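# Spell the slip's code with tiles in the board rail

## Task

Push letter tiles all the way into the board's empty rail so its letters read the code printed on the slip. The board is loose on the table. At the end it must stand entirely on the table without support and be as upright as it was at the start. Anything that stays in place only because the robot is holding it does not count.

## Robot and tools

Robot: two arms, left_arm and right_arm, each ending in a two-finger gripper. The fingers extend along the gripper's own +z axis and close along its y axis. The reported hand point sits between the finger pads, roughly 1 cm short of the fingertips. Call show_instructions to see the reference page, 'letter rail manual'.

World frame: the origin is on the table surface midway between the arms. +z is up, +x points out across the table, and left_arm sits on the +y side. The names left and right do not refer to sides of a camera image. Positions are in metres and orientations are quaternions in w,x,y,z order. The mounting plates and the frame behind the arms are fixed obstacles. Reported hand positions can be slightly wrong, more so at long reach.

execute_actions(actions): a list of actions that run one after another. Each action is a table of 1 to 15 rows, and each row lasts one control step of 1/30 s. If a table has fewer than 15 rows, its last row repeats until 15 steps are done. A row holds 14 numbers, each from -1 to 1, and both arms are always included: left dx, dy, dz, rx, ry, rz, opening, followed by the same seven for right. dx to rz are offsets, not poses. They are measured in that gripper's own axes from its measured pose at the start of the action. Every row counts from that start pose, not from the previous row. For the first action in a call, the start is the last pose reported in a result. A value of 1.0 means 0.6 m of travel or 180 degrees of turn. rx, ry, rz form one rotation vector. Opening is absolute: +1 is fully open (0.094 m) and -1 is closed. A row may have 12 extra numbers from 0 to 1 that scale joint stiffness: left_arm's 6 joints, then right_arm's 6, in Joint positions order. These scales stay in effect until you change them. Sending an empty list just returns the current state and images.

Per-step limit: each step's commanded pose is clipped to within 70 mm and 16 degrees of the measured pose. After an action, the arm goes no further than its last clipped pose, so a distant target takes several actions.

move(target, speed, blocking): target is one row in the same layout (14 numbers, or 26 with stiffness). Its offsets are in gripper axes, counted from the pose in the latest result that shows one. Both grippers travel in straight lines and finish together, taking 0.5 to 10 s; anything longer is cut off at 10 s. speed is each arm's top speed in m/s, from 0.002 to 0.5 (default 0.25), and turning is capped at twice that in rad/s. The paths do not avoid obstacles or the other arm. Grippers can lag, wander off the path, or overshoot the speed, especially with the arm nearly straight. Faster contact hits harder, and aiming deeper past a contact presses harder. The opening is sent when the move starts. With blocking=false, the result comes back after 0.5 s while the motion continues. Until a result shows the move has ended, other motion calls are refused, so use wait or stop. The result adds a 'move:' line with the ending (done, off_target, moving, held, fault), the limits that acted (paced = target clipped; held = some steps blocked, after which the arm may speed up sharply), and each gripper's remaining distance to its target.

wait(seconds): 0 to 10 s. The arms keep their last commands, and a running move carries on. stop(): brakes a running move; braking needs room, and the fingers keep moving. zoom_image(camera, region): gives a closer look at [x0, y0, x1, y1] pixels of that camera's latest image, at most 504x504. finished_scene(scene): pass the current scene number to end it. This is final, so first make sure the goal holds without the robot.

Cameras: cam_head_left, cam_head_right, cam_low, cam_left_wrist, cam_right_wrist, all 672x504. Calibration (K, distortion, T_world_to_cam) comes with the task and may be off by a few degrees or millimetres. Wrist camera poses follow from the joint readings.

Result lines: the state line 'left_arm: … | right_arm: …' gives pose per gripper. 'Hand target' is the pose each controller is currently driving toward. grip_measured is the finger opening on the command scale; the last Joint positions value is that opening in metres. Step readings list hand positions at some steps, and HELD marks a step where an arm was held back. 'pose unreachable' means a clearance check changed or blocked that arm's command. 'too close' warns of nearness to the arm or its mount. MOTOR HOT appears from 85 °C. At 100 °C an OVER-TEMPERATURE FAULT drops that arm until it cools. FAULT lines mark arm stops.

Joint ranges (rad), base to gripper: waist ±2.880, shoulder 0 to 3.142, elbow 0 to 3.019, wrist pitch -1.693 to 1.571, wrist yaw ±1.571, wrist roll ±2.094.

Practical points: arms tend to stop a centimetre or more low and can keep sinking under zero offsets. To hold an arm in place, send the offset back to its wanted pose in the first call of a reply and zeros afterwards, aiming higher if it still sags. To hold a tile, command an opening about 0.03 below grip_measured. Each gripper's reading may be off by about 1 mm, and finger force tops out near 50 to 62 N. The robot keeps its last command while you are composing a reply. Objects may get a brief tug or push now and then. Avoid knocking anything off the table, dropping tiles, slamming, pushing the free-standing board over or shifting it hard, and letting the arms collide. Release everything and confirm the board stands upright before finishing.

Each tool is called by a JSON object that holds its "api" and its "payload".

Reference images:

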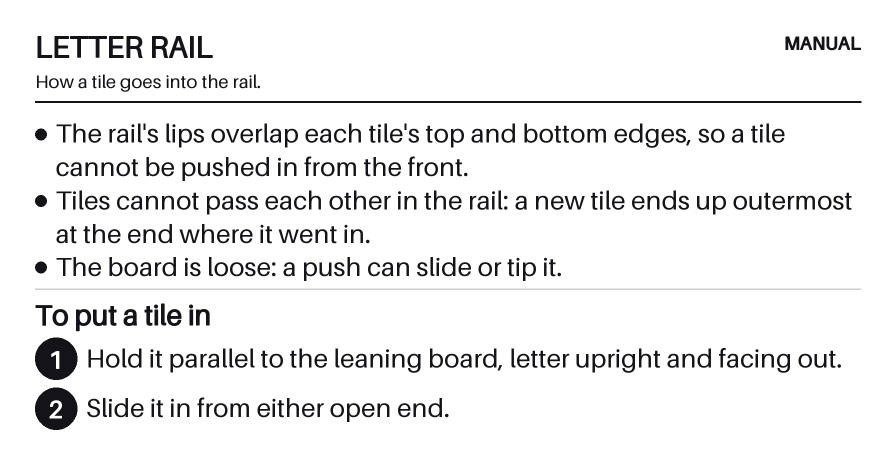

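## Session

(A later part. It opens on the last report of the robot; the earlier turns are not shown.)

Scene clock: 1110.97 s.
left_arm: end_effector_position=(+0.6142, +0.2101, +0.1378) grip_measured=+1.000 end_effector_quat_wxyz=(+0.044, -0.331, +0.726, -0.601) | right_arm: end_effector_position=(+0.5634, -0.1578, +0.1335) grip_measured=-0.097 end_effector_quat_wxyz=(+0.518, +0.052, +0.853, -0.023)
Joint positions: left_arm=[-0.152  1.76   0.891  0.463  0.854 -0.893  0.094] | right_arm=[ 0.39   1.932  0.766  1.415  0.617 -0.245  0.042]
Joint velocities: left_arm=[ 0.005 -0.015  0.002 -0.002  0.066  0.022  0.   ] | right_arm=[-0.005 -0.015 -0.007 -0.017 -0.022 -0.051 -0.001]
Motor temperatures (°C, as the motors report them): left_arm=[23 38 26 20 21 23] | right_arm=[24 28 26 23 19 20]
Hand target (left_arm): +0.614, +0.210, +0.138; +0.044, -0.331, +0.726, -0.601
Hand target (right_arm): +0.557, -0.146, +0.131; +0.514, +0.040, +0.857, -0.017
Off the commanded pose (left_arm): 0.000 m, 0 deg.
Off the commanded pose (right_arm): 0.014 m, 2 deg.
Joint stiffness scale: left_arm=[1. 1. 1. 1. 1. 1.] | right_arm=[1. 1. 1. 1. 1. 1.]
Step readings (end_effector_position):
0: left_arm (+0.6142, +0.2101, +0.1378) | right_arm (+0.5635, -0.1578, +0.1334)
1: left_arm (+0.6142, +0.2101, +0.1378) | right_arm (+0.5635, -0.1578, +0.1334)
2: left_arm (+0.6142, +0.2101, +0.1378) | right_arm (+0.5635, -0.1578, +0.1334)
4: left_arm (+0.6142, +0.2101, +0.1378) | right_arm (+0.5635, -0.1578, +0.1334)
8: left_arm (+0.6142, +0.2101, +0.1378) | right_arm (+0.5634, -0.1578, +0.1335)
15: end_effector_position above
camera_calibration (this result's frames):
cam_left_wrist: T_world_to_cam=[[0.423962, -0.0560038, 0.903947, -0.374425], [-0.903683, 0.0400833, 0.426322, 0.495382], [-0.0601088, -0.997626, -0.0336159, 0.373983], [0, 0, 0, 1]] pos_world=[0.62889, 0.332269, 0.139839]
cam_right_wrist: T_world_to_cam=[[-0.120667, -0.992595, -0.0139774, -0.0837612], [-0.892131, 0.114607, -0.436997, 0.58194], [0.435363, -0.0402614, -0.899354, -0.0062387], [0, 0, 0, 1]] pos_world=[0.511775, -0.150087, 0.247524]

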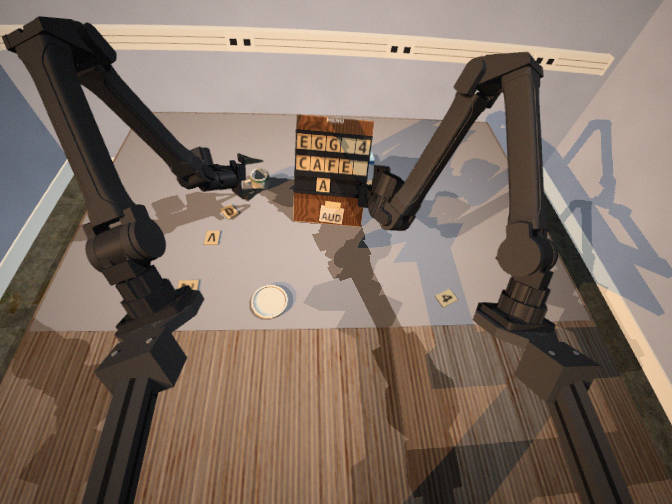

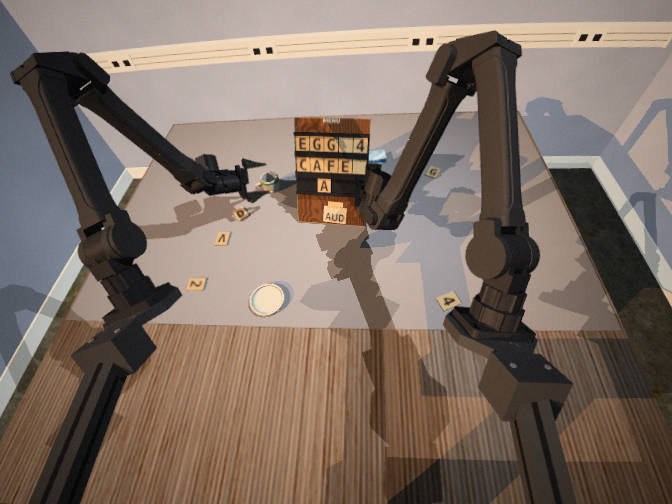

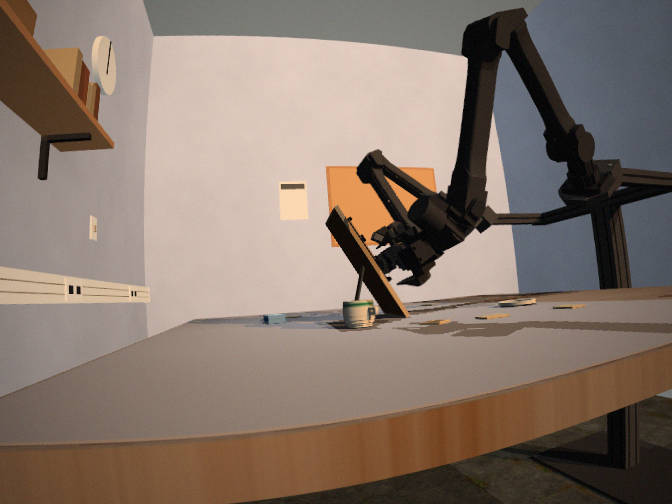

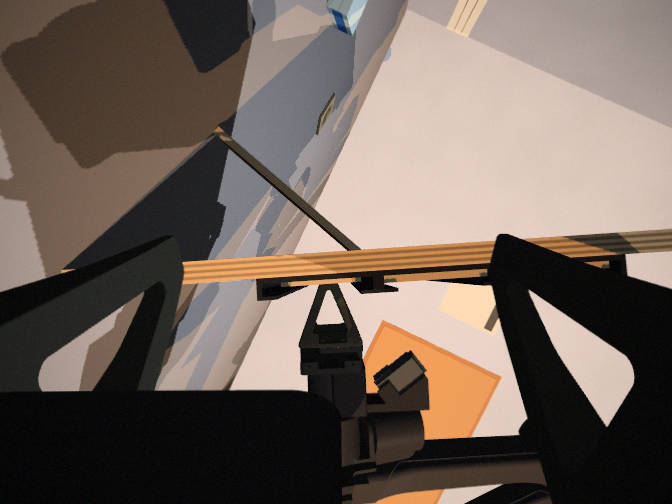

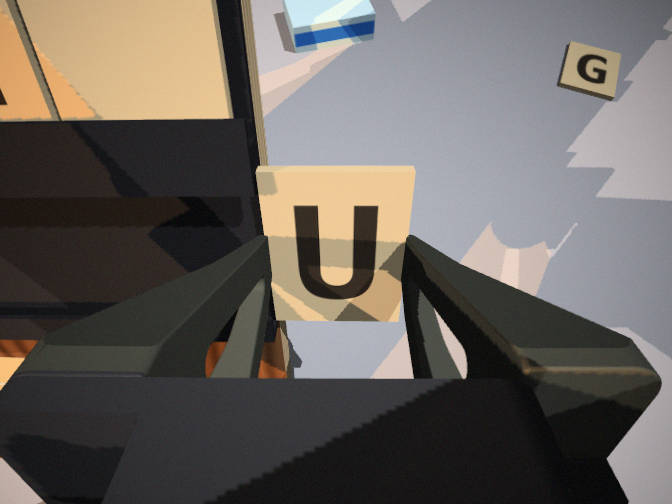

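{"api": "move", "payload": {"target": [0,0,0,0,0,0,1,0.0038,-0.0681,-0.0222,-0.004,0.001,-0.003,-0.128], "speed": 0.08}}

Scene clock: 1125.23 s.
left_arm: end_effector_position=(+0.6142, +0.2101, +0.1378) grip_measured=+1.000 end_effector_quat_wxyz=(+0.044, -0.331, +0.726, -0.601) | right_arm: end_effector_position=(+0.5412, -0.1909, +0.1283) grip_measured=-0.097 end_effector_quat_wxyz=(+0.507, +0.031, +0.861, -0.022)
Joint positions: left_arm=[-0.152  1.76   0.891  0.463  0.854 -0.893  0.094] | right_arm=[ 0.33   1.903  0.669  1.438  0.543 -0.245  0.042]
Joint velocities: left_arm=[-0.024  0.005 -0.002 -0.012 -0.051 -0.022  0.   ] | right_arm=[-0.005 -0.005 -0.007 -0.002  0.007 -0.037 -0.   ]
Motor temperatures (°C, as the motors report them): left_arm=[23 38 25 20 21 23] | right_arm=[24 28 26 23 19 20]
Hand target (left_arm): +0.614, +0.210, +0.138; +0.044, -0.331, +0.726, -0.601
Hand target (right_arm): +0.546, -0.197, +0.136; +0.517, +0.045, +0.854, -0.020
Off the commanded pose (left_arm): 0.000 m, 0 deg.
Off the commanded pose (right_arm): 0.012 m, 2 deg.
Joint stiffness scale: left_arm=[1. 1. 1. 1. 1. 1.] | right_arm=[1. 1. 1. 1. 1. 1.]
move: off_target (right_arm)
camera_calibration (this result's frames):
cam_left_wrist: T_world_to_cam=[[0.423962, -0.0560038, 0.903947, -0.374425], [-0.903683, 0.0400833, 0.426322, 0.495382], [-0.0601088, -0.997626, -0.0336159, 0.373983], [0, 0, 0, 1]] pos_world=[0.62889, 0.332269, 0.139839]
cam_right_wrist: T_world_to_cam=[[-0.084334, -0.99641, 0.00745536, -0.14255], [-0.907229, 0.0736874, -0.414132, 0.561126], [0.412095, -0.0416891, -0.910186, 0.0110656], [0, 0, 0, 1]] pos_world=[0.492488, -0.182925, 0.243515]

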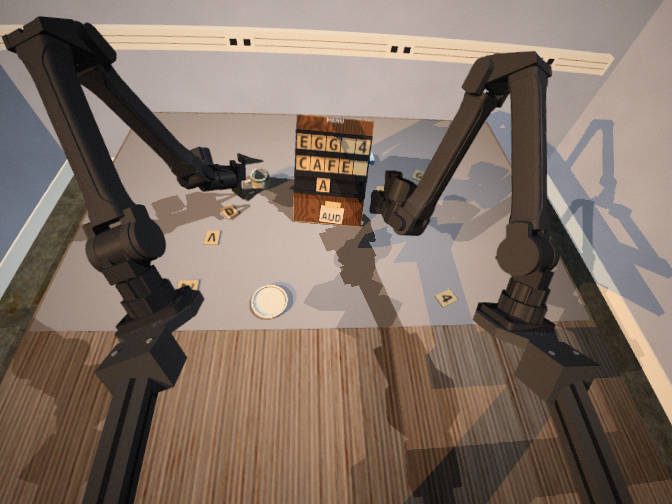

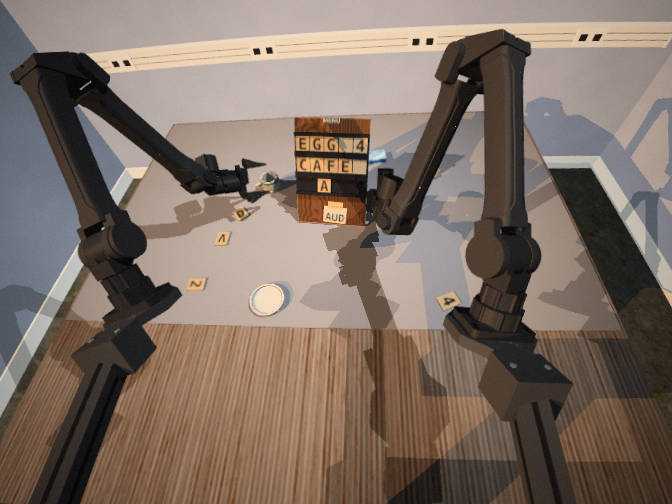

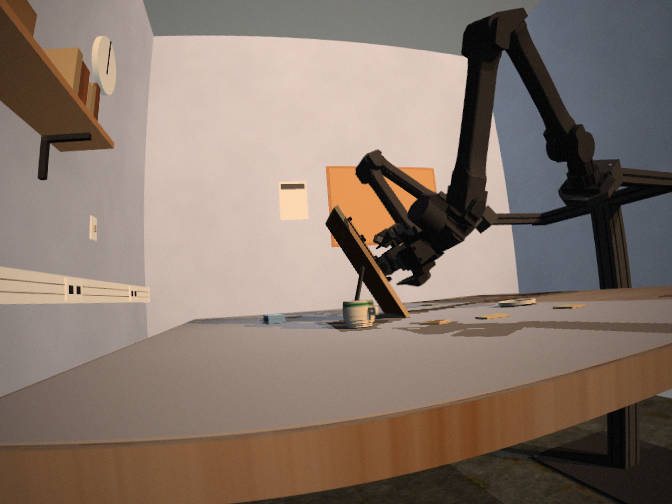

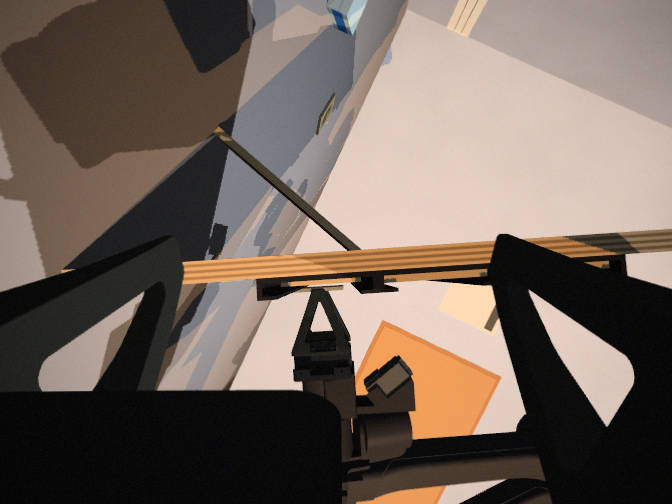

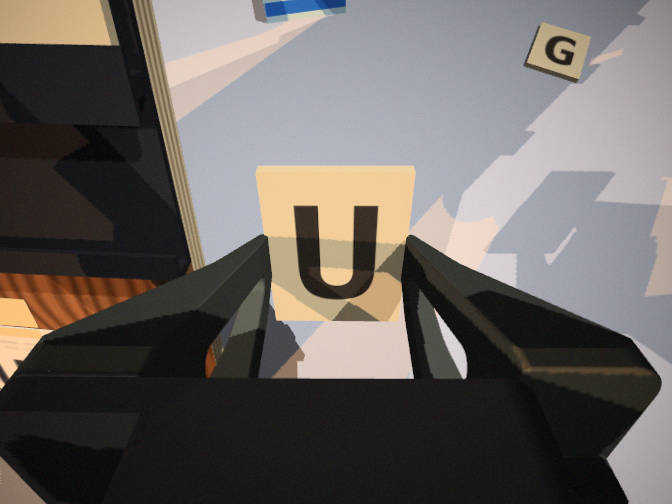

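{"api": "zoom_image", "payload": {"camera": "cam_left_wrist", "region": [250, 255, 410, 325]}}

{"api": "move", "payload": {"target": [0,0,0,0,0,0,1,-0.0106,0.0479,0.0198,-0.0002,-0.0045,0.0066,-0.128], "speed": 0.04}}

Region (250, 255, 410, 325) of cam_left_wrist's 672x504 image, scaled by 3.150, with more detail than that image has; it fills the top 220 rows of this view, and the rest is white.

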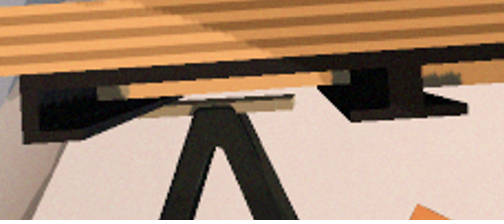

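Scene clock: 1130.37 s.
left_arm: end_effector_position=(+0.6142, +0.2101, +0.1378) grip_measured=+1.000 end_effector_quat_wxyz=(+0.044, -0.331, +0.726, -0.601) | right_arm: end_effector_position=(+0.5606, -0.1713, +0.1336) grip_measured=-0.097 end_effector_quat_wxyz=(+0.519, +0.045, +0.853, -0.021)
Joint positions: left_arm=[-0.152  1.76   0.891  0.463  0.854 -0.893  0.094] | right_arm=[ 0.363  1.915  0.735  1.422  0.579 -0.245  0.042]
Joint velocities: left_arm=[-0.015 -0.005 -0.012 -0.002 -0.007 -0.066  0.   ] | right_arm=[-0.005 -0.015  0.007 -0.007 -0.022  0.051 -0.001]
Motor temperatures (°C, as the motors report them): left_arm=[23 38 25 20 21 23] | right_arm=[24 28 26 23 19 20]
Hand target (left_arm): +0.614, +0.210, +0.138; +0.044, -0.331, +0.726, -0.601
Hand target (right_arm): +0.557, -0.163, +0.128; +0.514, +0.040, +0.857, -0.017
Off the commanded pose (left_arm): 0.000 m, 0 deg.
Off the commanded pose (right_arm): 0.011 m, 1 deg.
Joint stiffness scale: left_arm=[1. 1. 1. 1. 1. 1.] | right_arm=[1. 1. 1. 1. 1. 1.]
move: off_target (right_arm)
camera_calibration (this result's frames):
cam_left_wrist: T_world_to_cam=[[0.423962, -0.0560038, 0.903947, -0.374425], [-0.903683, 0.0400833, 0.426322, 0.495382], [-0.0601088, -0.997626, -0.0336159, 0.373983], [0, 0, 0, 1]] pos_world=[0.62889, 0.332269, 0.139839]
cam_right_wrist: T_world_to_cam=[[-0.106121, -0.994292, -0.0110226, -0.106377], [-0.89335, 0.100204, -0.438047, 0.579431], [0.436651, -0.036639, -0.898885, -0.00561599], [0, 0, 0, 1]] pos_world=[0.508798, -0.164037, 0.247597]

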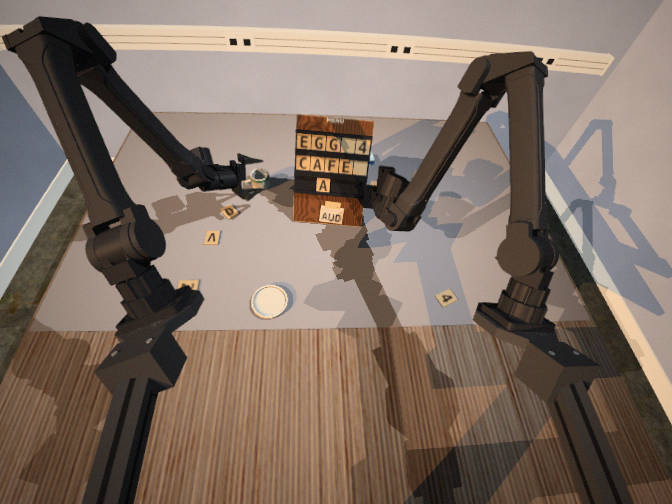

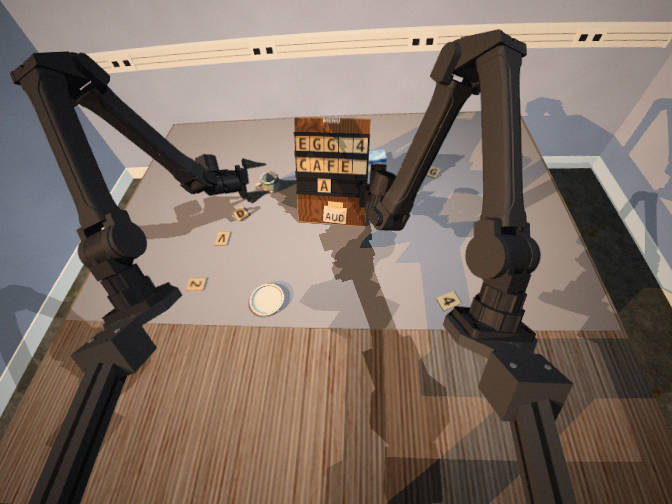

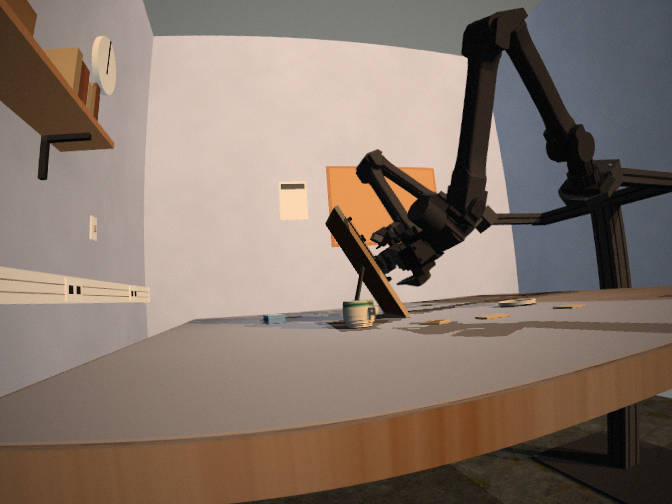

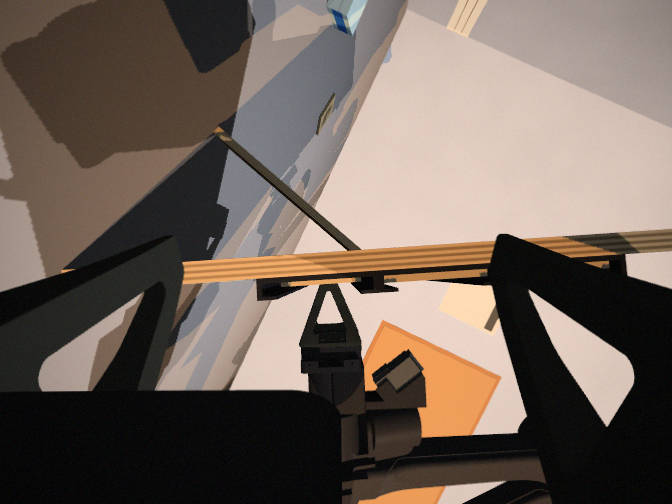

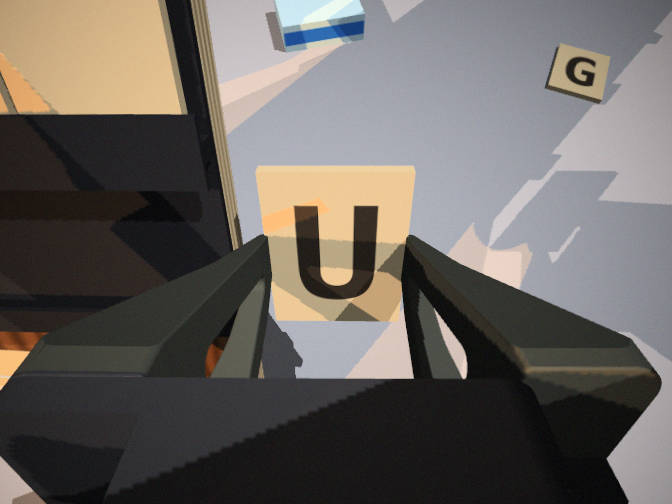

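{"api": "execute_actions", "payload": {"actions": [[[0,0,0,0,0,0,1,0.0118,0.0138,-0.002,-0.0037,0.0039,-0.0016,-0.128],[0,0,0,0,0,0,1,0.0117,0.0152,-0.002,-0.0037,0.0039,-0.0016,-0.128],[0,0,0,0,0,0,1,0.0116,0.0166,-0.002,-0.0037,0.0039,-0.0016,-0.128],[0,0,0,0,0,0,1,0.0115,0.018,-0.002,-0.0037,0.0039,-0.0016,-0.128],[0,0,0,0,0,0,1,0.0115,0.0194,-0.002,-0.0037,0.0039,-0.0016,-0.128],[0,0,0,0,0,0,1,0.0115,0.0208,-0.002,-0.0037,0.0039,-0.0016,-0.128],[0,0,0,0,0,0,1,0.0115,0.0222,-0.002,-0.0037,0.0039,-0.0016,-0.128],[0,0,0,0,0,0,1,0.0115,0.0236,-0.002,-0.0037,0.0039,-0.0016,-0.128],[0,0,0,0,0,0,1,0.0115,0.025,-0.002,-0.0037,0.0039,-0.0016,-0.128],[0,0,0,0,0,0,1,0.0115,0.026,-0.002,-0.0037,0.0039,-0.0016,-0.128]]]}}

{"api": "wait", "payload": {"seconds": 0.3}}

Scene clock: 1145.50 s.
left_arm: end_effector_position=(+0.6142, +0.2101, +0.1378) grip_measured=+1.000 end_effector_quat_wxyz=(+0.044, -0.331, +0.726, -0.601) | right_arm: end_effector_position=(+0.5613, -0.1630, +0.1338) grip_measured=-0.097 end_effector_quat_wxyz=(+0.519, +0.046, +0.853, -0.019)
Joint positions: left_arm=[-0.152  1.76   0.891  0.463  0.854 -0.893  0.094] | right_arm=[ 0.378  1.923  0.749  1.418  0.592 -0.245  0.042]
Joint velocities: left_arm=[-0.005  0.005  0.017 -0.007 -0.022  0.037  0.   ] | right_arm=[-0.005 -0.015 -0.012 -0.002 -0.066 -0.066  0.   ]
Motor temperatures (°C, as the motors report them): left_arm=[23 39 25 20 21 23] | right_arm=[24 28 25 23 19 20]
Hand target (left_arm): +0.614, +0.210, +0.138; +0.044, -0.331, +0.726, -0.601
Hand target (right_arm): +0.558, -0.155, +0.128; +0.514, +0.040, +0.857, -0.017
Off the commanded pose (left_arm): 0.000 m, 0 deg.
Off the commanded pose (right_arm): 0.010 m, 1 deg.
Joint stiffness scale: left_arm=[1. 1. 1. 1. 1. 1.] | right_arm=[1. 1. 1. 1. 1. 1.]
Step readings (end_effector_position):
0: left_arm (+0.6142, +0.2101, +0.1378) | right_arm (+0.5606, -0.1714, +0.1336)
1: left_arm (+0.6142, +0.2101, +0.1378) | right_arm (+0.5606, -0.1714, +0.1336)
2: left_arm (+0.6142, +0.2101, +0.1378) | right_arm (+0.5605, -0.1713, +0.1337)
4: left_arm (+0.6142, +0.2101, +0.1378) | right_arm (+0.5603, -0.1714, +0.1334)
8: left_arm (+0.6142, +0.2101, +0.1378) | right_arm (+0.5610, -0.1688, +0.1332)
15: end_effector_position above
camera_calibration (this result's frames):
cam_left_wrist: T_world_to_cam=[[0.423962, -0.0560038, 0.903947, -0.374425], [-0.903683, 0.0400833, 0.426322, 0.495382], [-0.0601088, -0.997626, -0.0336159, 0.373983], [0, 0, 0, 1]] pos_world=[0.62889, 0.332269, 0.139839]
cam_right_wrist: T_world_to_cam=[[-0.106493, -0.994197, -0.0152197, -0.097269], [-0.893299, 0.102385, -0.437646, 0.579599], [0.436665, -0.0330106, -0.899018, -0.00481691], [0, 0, 0, 1]] pos_world=[0.5095, -0.156206, 0.247848]

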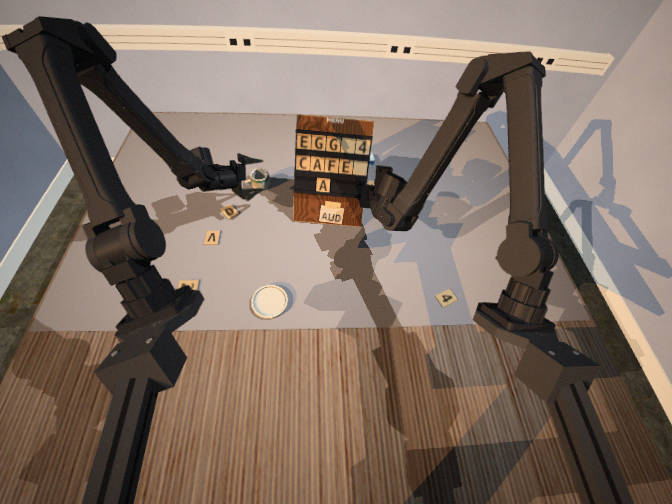

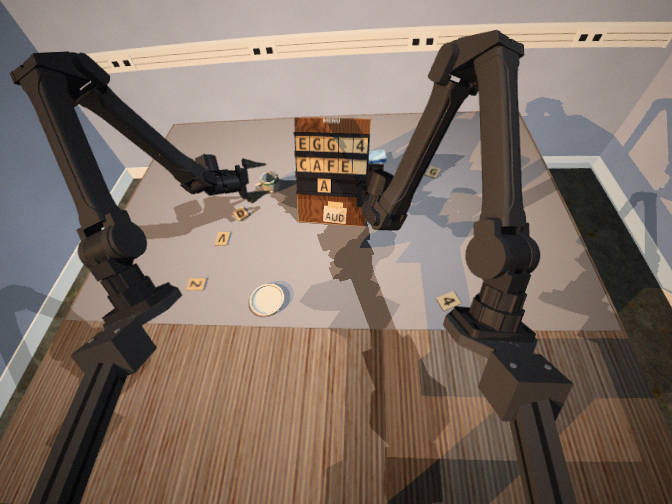

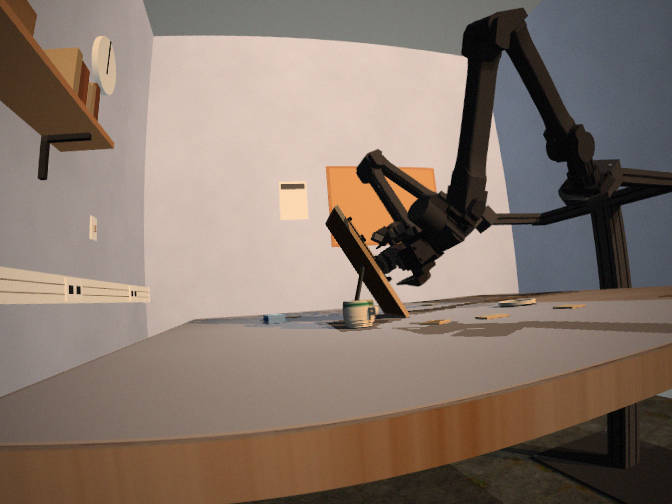

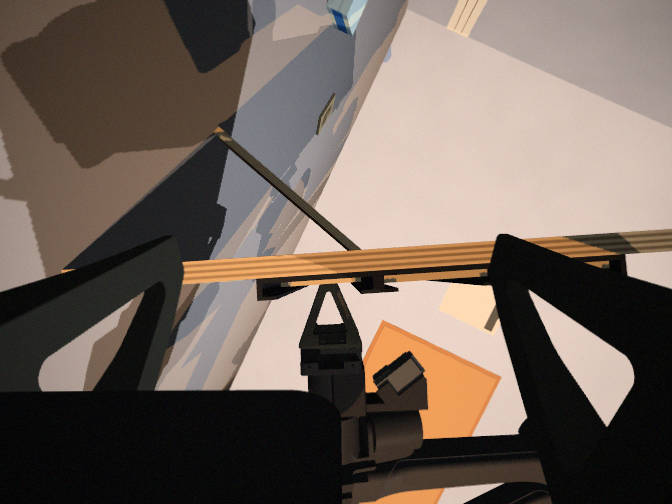

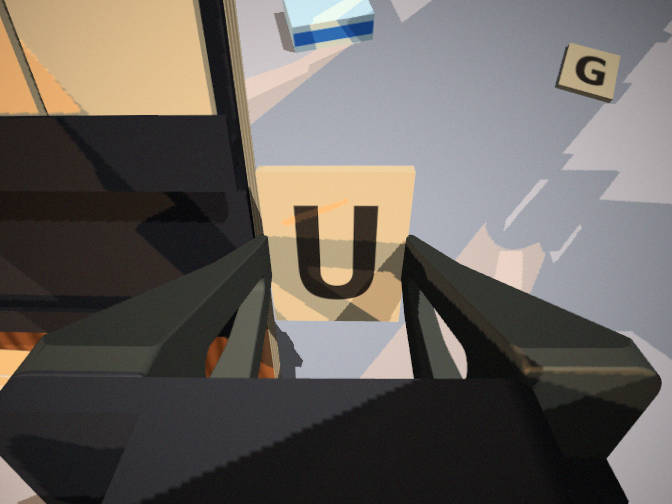

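Scene clock: 1145.80 s.
left_arm: end_effector_position=(+0.6142, +0.2101, +0.1378) grip_measured=+1.000 end_effector_quat_wxyz=(+0.044, -0.331, +0.726, -0.601) | right_arm: end_effector_position=(+0.5613, -0.1631, +0.1338) grip_measured=-0.097 end_effector_quat_wxyz=(+0.519, +0.046, +0.853, -0.019)
Joint positions: left_arm=[-0.152  1.76   0.891  0.463  0.854 -0.893  0.094] | right_arm=[ 0.378  1.923  0.749  1.418  0.593 -0.245  0.042]
Joint velocities: left_arm=[-0.005  0.015  0.007  0.007 -0.007  0.007  0.   ] | right_arm=[-0.005 -0.005 -0.007  0.017 -0.037 -0.051 -0.   ]
Motor temperatures (°C, as the motors report them): left_arm=[23 39 25 20 21 23] | right_arm=[24 28 25 23 19 20]
Hand target (left_arm): +0.614, +0.210, +0.138; +0.044, -0.331, +0.726, -0.601
Hand target (right_arm): +0.558, -0.155, +0.128; +0.514, +0.040, +0.857, -0.017
Off the commanded pose (left_arm): 0.000 m, 0 deg.
Off the commanded pose (right_arm): 0.010 m, 1 deg.
Joint stiffness scale: left_arm=[1. 1. 1. 1. 1. 1.] | right_arm=[1. 1. 1. 1. 1. 1.]
wait: 0.30 s; at rest by 0.17 s
camera_calibration (this result's frames):
cam_left_wrist: T_world_to_cam=[[0.423962, -0.0560038, 0.903947, -0.374425], [-0.903683, 0.0400833, 0.426322, 0.495382], [-0.0601088, -0.997626, -0.0336159, 0.373983], [0, 0, 0, 1]] pos_world=[0.62889, 0.332269, 0.139839]
cam_right_wrist: T_world_to_cam=[[-0.10682, -0.994165, -0.0150483, -0.0971669], [-0.893315, 0.102607, -0.437561, 0.57962], [0.436552, -0.0332973, -0.899063, -0.00480378], [0, 0, 0, 1]] pos_world=[0.509501, -0.156233, 0.247838]

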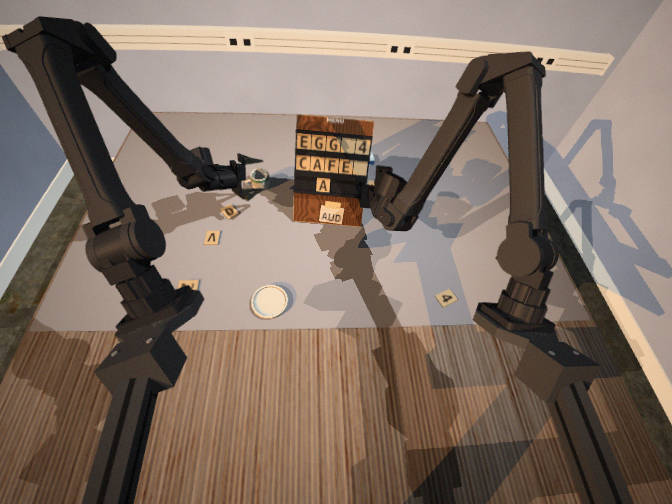

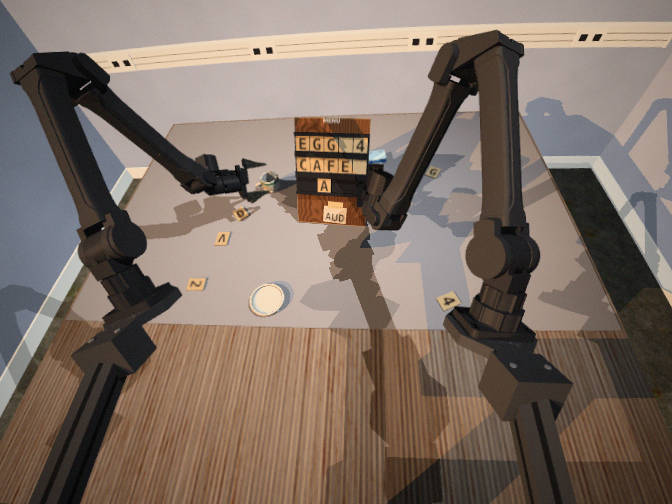

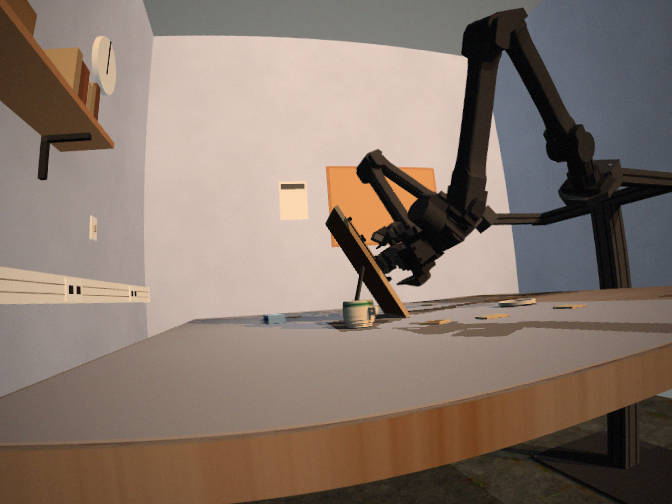

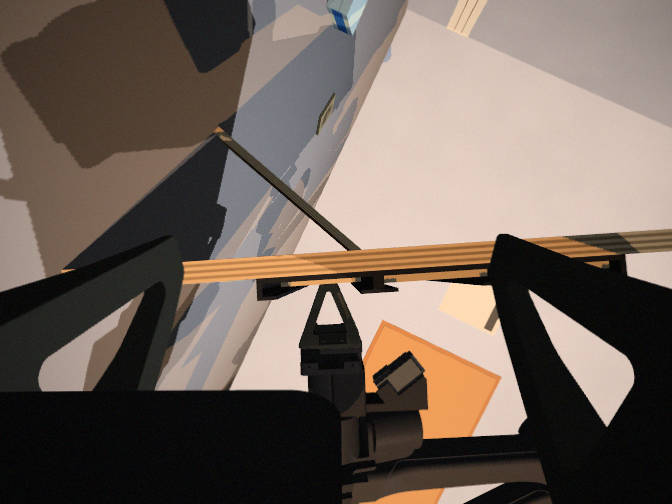

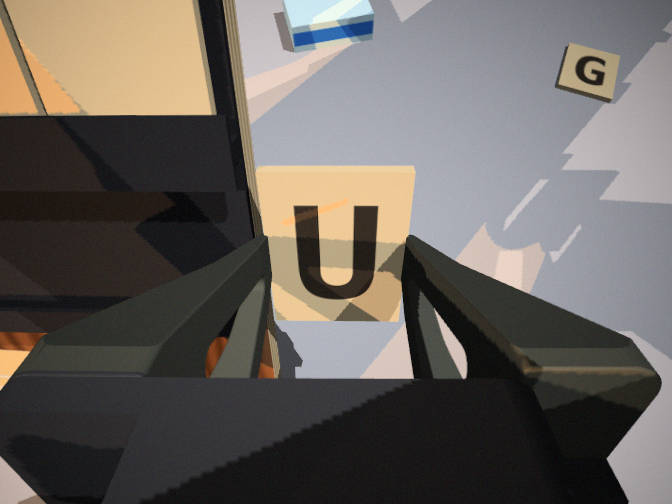

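{"api": "execute_actions", "payload": {"actions": [[[0,0,0,0,0,0,1,0.0115,0.0137,-0.0017,-0.0033,0.0037,-0.003,-0.128],[0,0,0,0,0,0,1,0.0115,0.0152,-0.0017,-0.0033,0.0037,-0.003,-0.128],[0,0,0,0,0,0,1,0.0115,0.0167,-0.0017,-0.0033,0.0037,-0.003,-0.128],[0,0,0,0,0,0,1,0.0115,0.0182,-0.0017,-0.0033,0.0037,-0.003,-0.128],[0,0,0,0,0,0,1,0.0115,0.0197,-0.0017,-0.0033,0.0037,-0.003,-0.128],[0,0,0,0,0,0,1,0.0115,0.0212,-0.0017,-0.0033,0.0037,-0.003,-0.128],[0,0,0,0,0,0,1,0.0115,0.0227,-0.0017,-0.0033,0.0037,-0.003,-0.128],[0,0,0,0,0,0,1,0.0115,0.0242,-0.0017,-0.0033,0.0037,-0.003,-0.128],[0,0,0,0,0,0,1,0.0115,0.0257,-0.0017,-0.0033,0.0037,-0.003,-0.128],[0,0,0,0,0,0,1,0.0115,0.0272,-0.0017,-0.0033,0.0037,-0.003,-0.128],[0,0,0,0,0,0,1,0.0115,0.0287,-0.0017,-0.0033,0.0037,-0.003,-0.128],[0,0,0,0,0,0,1,0.0115,0.030,-0.0017,-0.0033,0.0037,-0.003,-0.128]]]}}

{"api": "wait", "payload": {"seconds": 0.3}}

Scene clock: 1157.70 s.
left_arm: end_effector_position=(+0.6142, +0.2101, +0.1378) grip_measured=+1.000 end_effector_quat_wxyz=(+0.044, -0.331, +0.726, -0.601) | right_arm: end_effector_position=(+0.5625, -0.1576, +0.1335) grip_measured=-0.097 end_effector_quat_wxyz=(+0.518, +0.051, +0.853, -0.022)
Joint positions: left_arm=[-0.152  1.76   0.891  0.463  0.854 -0.893  0.094] | right_arm=[ 0.39   1.932  0.764  1.416  0.615 -0.245  0.042]
Joint velocities: left_arm=[ 0.005 -0.005 -0.017 -0.002 -0.007 -0.051  0.   ] | right_arm=[ 0.005 -0.015 -0.002  0.002  0.007  0.051 -0.001]
Motor temperatures (°C, as the motors report them): left_arm=[23 39 25 20 21 23] | right_arm=[24 28 25 23 19 20]
Hand target (left_arm): +0.614, +0.210, +0.138; +0.044, -0.331, +0.726, -0.601
Hand target (right_arm): +0.559, -0.145, +0.129; +0.514, +0.040, +0.857, -0.017
Off the commanded pose (left_arm): 0.000 m, 0 deg.
Off the commanded pose (right_arm): 0.014 m, 2 deg.
Joint stiffness scale: left_arm=[1. 1. 1. 1. 1. 1.] | right_arm=[1. 1. 1. 1. 1. 1.]
Step readings (end_effector_position):
0: left_arm (+0.6142, +0.2101, +0.1378) | right_arm (+0.5613, -0.1631, +0.1338)
1: left_arm (+0.6142, +0.2101, +0.1378) | right_arm (+0.5613, -0.1632, +0.1338)
2: left_arm (+0.6142, +0.2101, +0.1378) | right_arm (+0.5612, -0.1634, +0.1338)
4: left_arm (+0.6142, +0.2101, +0.1378) | right_arm (+0.5613, -0.1635, +0.1335)
8: left_arm (+0.6142, +0.2101, +0.1378) | right_arm (+0.5623, -0.1607, +0.1335)
15: end_effector_position above
camera_calibration (this result's frames):
cam_left_wrist: T_world_to_cam=[[0.423962, -0.0560038, 0.903947, -0.374425], [-0.903683, 0.0400833, 0.426322, 0.495382], [-0.0601088, -0.997626, -0.0336159, 0.373983], [0, 0, 0, 1]] pos_world=[0.62889, 0.332269, 0.139839]
cam_right_wrist: T_world_to_cam=[[-0.118567, -0.992841, -0.0144154, -0.0848711], [-0.892554, 0.112929, -0.436571, 0.581067], [0.435074, -0.0388965, -0.899554, -0.00541988], [0, 0, 0, 1]] pos_world=[0.510929, -0.150094, 0.247578]

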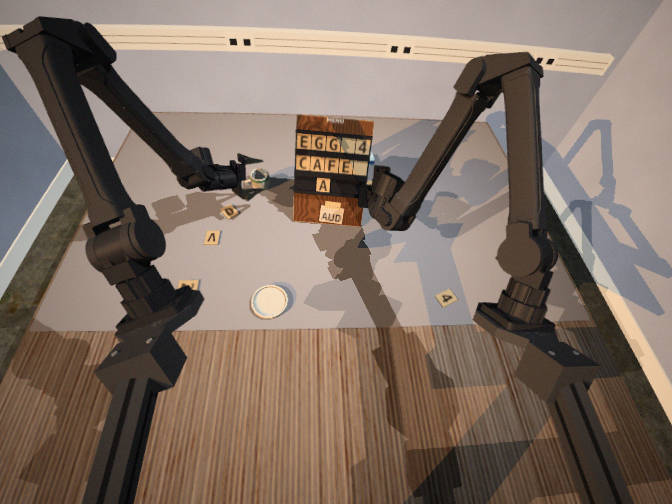

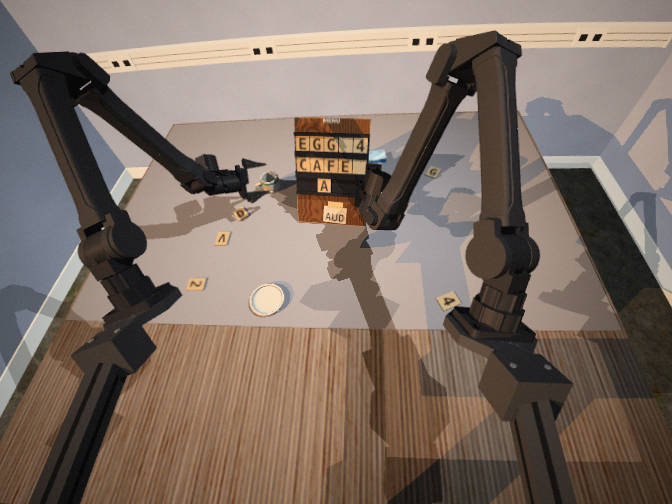

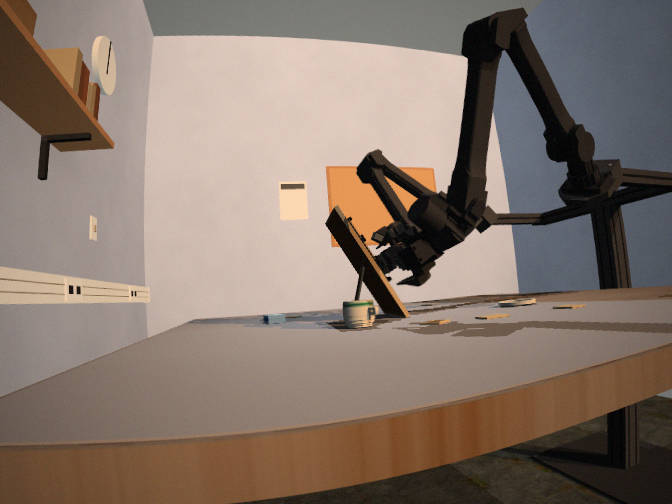

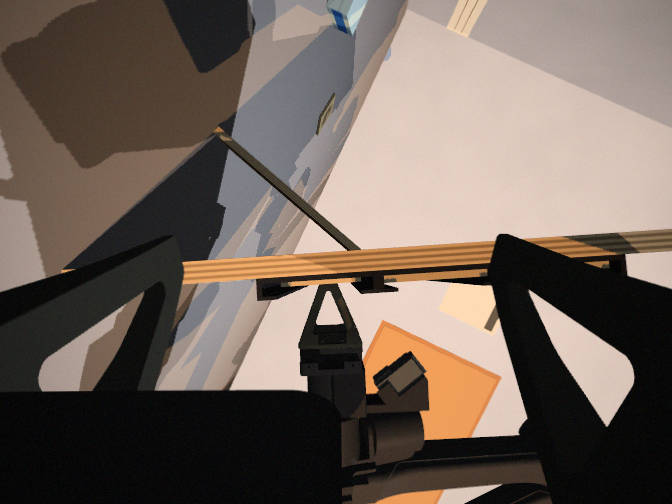

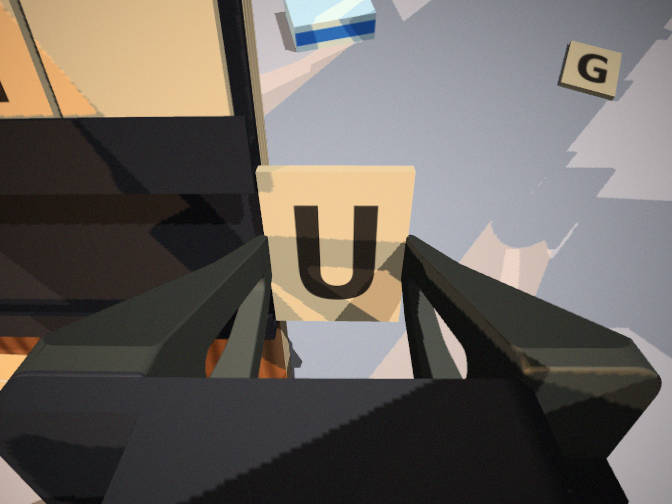

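Scene clock: 1158.00 s.
left_arm: end_effector_position=(+0.6142, +0.2101, +0.1378) grip_measured=+1.000 end_effector_quat_wxyz=(+0.044, -0.331, +0.726, -0.601) | right_arm: end_effector_position=(+0.5625, -0.1576, +0.1335) grip_measured=-0.097 end_effector_quat_wxyz=(+0.518, +0.051, +0.853, -0.022)
Joint positions: left_arm=[-0.152  1.76   0.891  0.463  0.854 -0.893  0.094] | right_arm=[ 0.39   1.932  0.764  1.416  0.615 -0.245  0.042]
Joint velocities: left_arm=[-0.005 -0.015 -0.012 -0.002  0.022 -0.066  0.   ] | right_arm=[-0.015 -0.015 -0.002  0.002 -0.037 -0.051  0.   ]
Motor temperatures (°C, as the motors report them): left_arm=[23 39 25 20 21 23] | right_arm=[24 28 25 23 19 20]
Hand target (left_arm): +0.614, +0.210, +0.138; +0.044, -0.331, +0.726, -0.601
Hand target (right_arm): +0.559, -0.145, +0.129; +0.514, +0.040, +0.857, -0.017
Off the commanded pose (left_arm): 0.000 m, 0 deg.
Off the commanded pose (right_arm): 0.014 m, 2 deg.
Joint stiffness scale: left_arm=[1. 1. 1. 1. 1. 1.] | right_arm=[1. 1. 1. 1. 1. 1.]
wait: 0.30 s; at rest by 0.17 s
camera_calibration (this result's frames):
cam_left_wrist: T_world_to_cam=[[0.423962, -0.0560038, 0.903947, -0.374425], [-0.903683, 0.0400833, 0.426322, 0.495382], [-0.0601088, -0.997626, -0.0336159, 0.373983], [0, 0, 0, 1]] pos_world=[0.62889, 0.332269, 0.139839]
cam_right_wrist: T_world_to_cam=[[-0.118567, -0.992841, -0.0144154, -0.0848711], [-0.892554, 0.112929, -0.436571, 0.581067], [0.435074, -0.0388965, -0.899554, -0.00541988], [0, 0, 0, 1]] pos_world=[0.510929, -0.150094, 0.247578]

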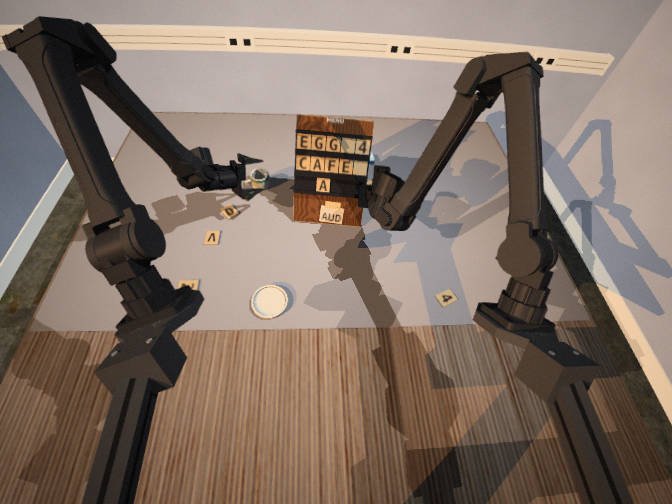

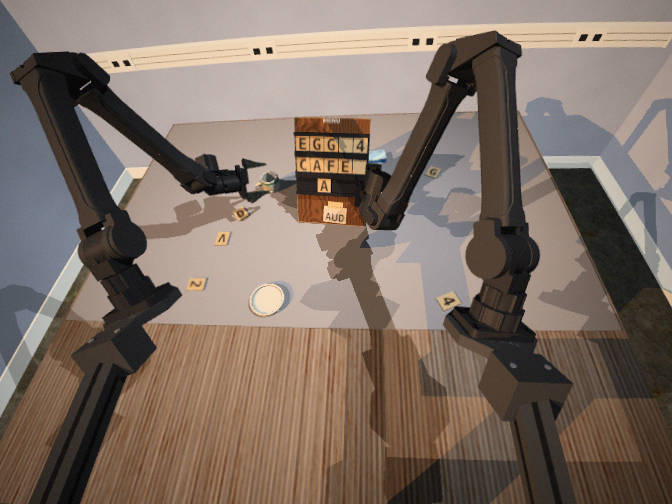

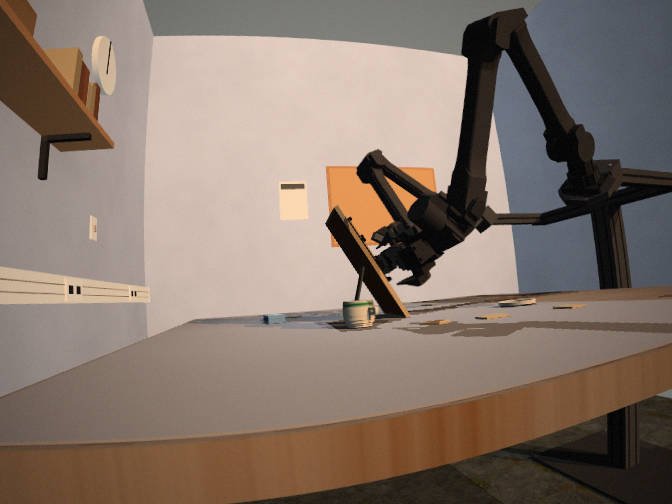

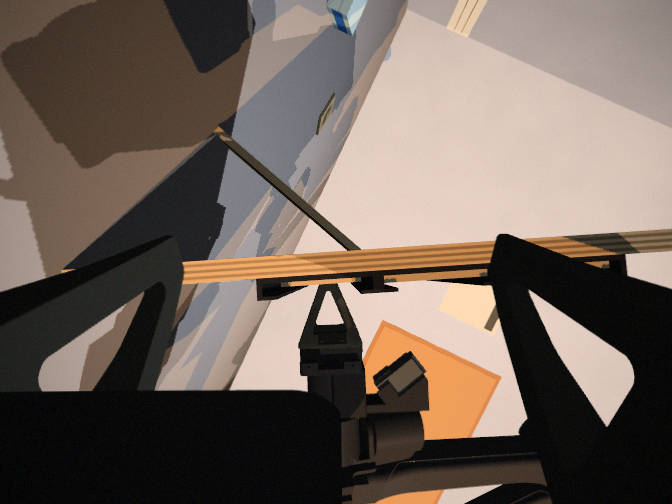

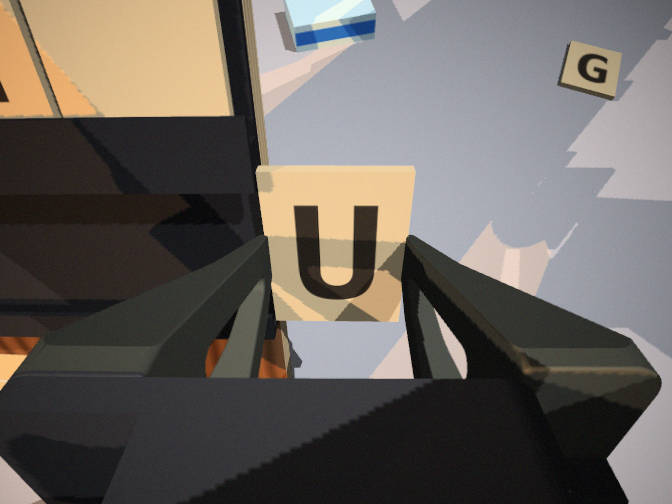

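{"api": "zoom_image", "payload": {"camera": "cam_right_wrist", "region": [210, 110, 330, 370]}}

{"api": "zoom_image", "payload": {"camera": "cam_head_right", "region": [330, 150, 410, 230]}}

Region (210, 110, 330, 370) of cam_right_wrist's 672x504 image, scaled by 1.938, with more detail than that image has; it fills the left 233 columns of this view, and the rest is white.

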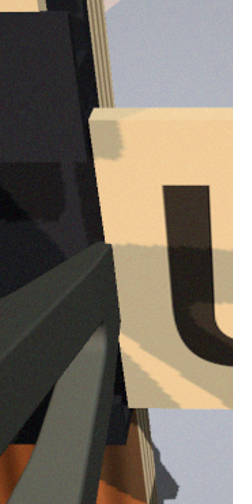

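Region (330, 150, 410, 230) of cam_head_right's 672x504 image, scaled by 6.300, with more detail than that image has.

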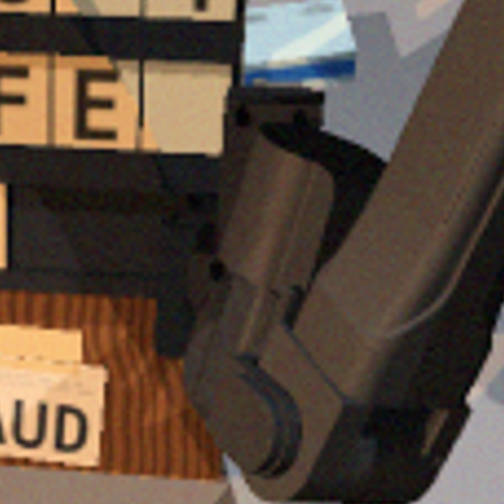

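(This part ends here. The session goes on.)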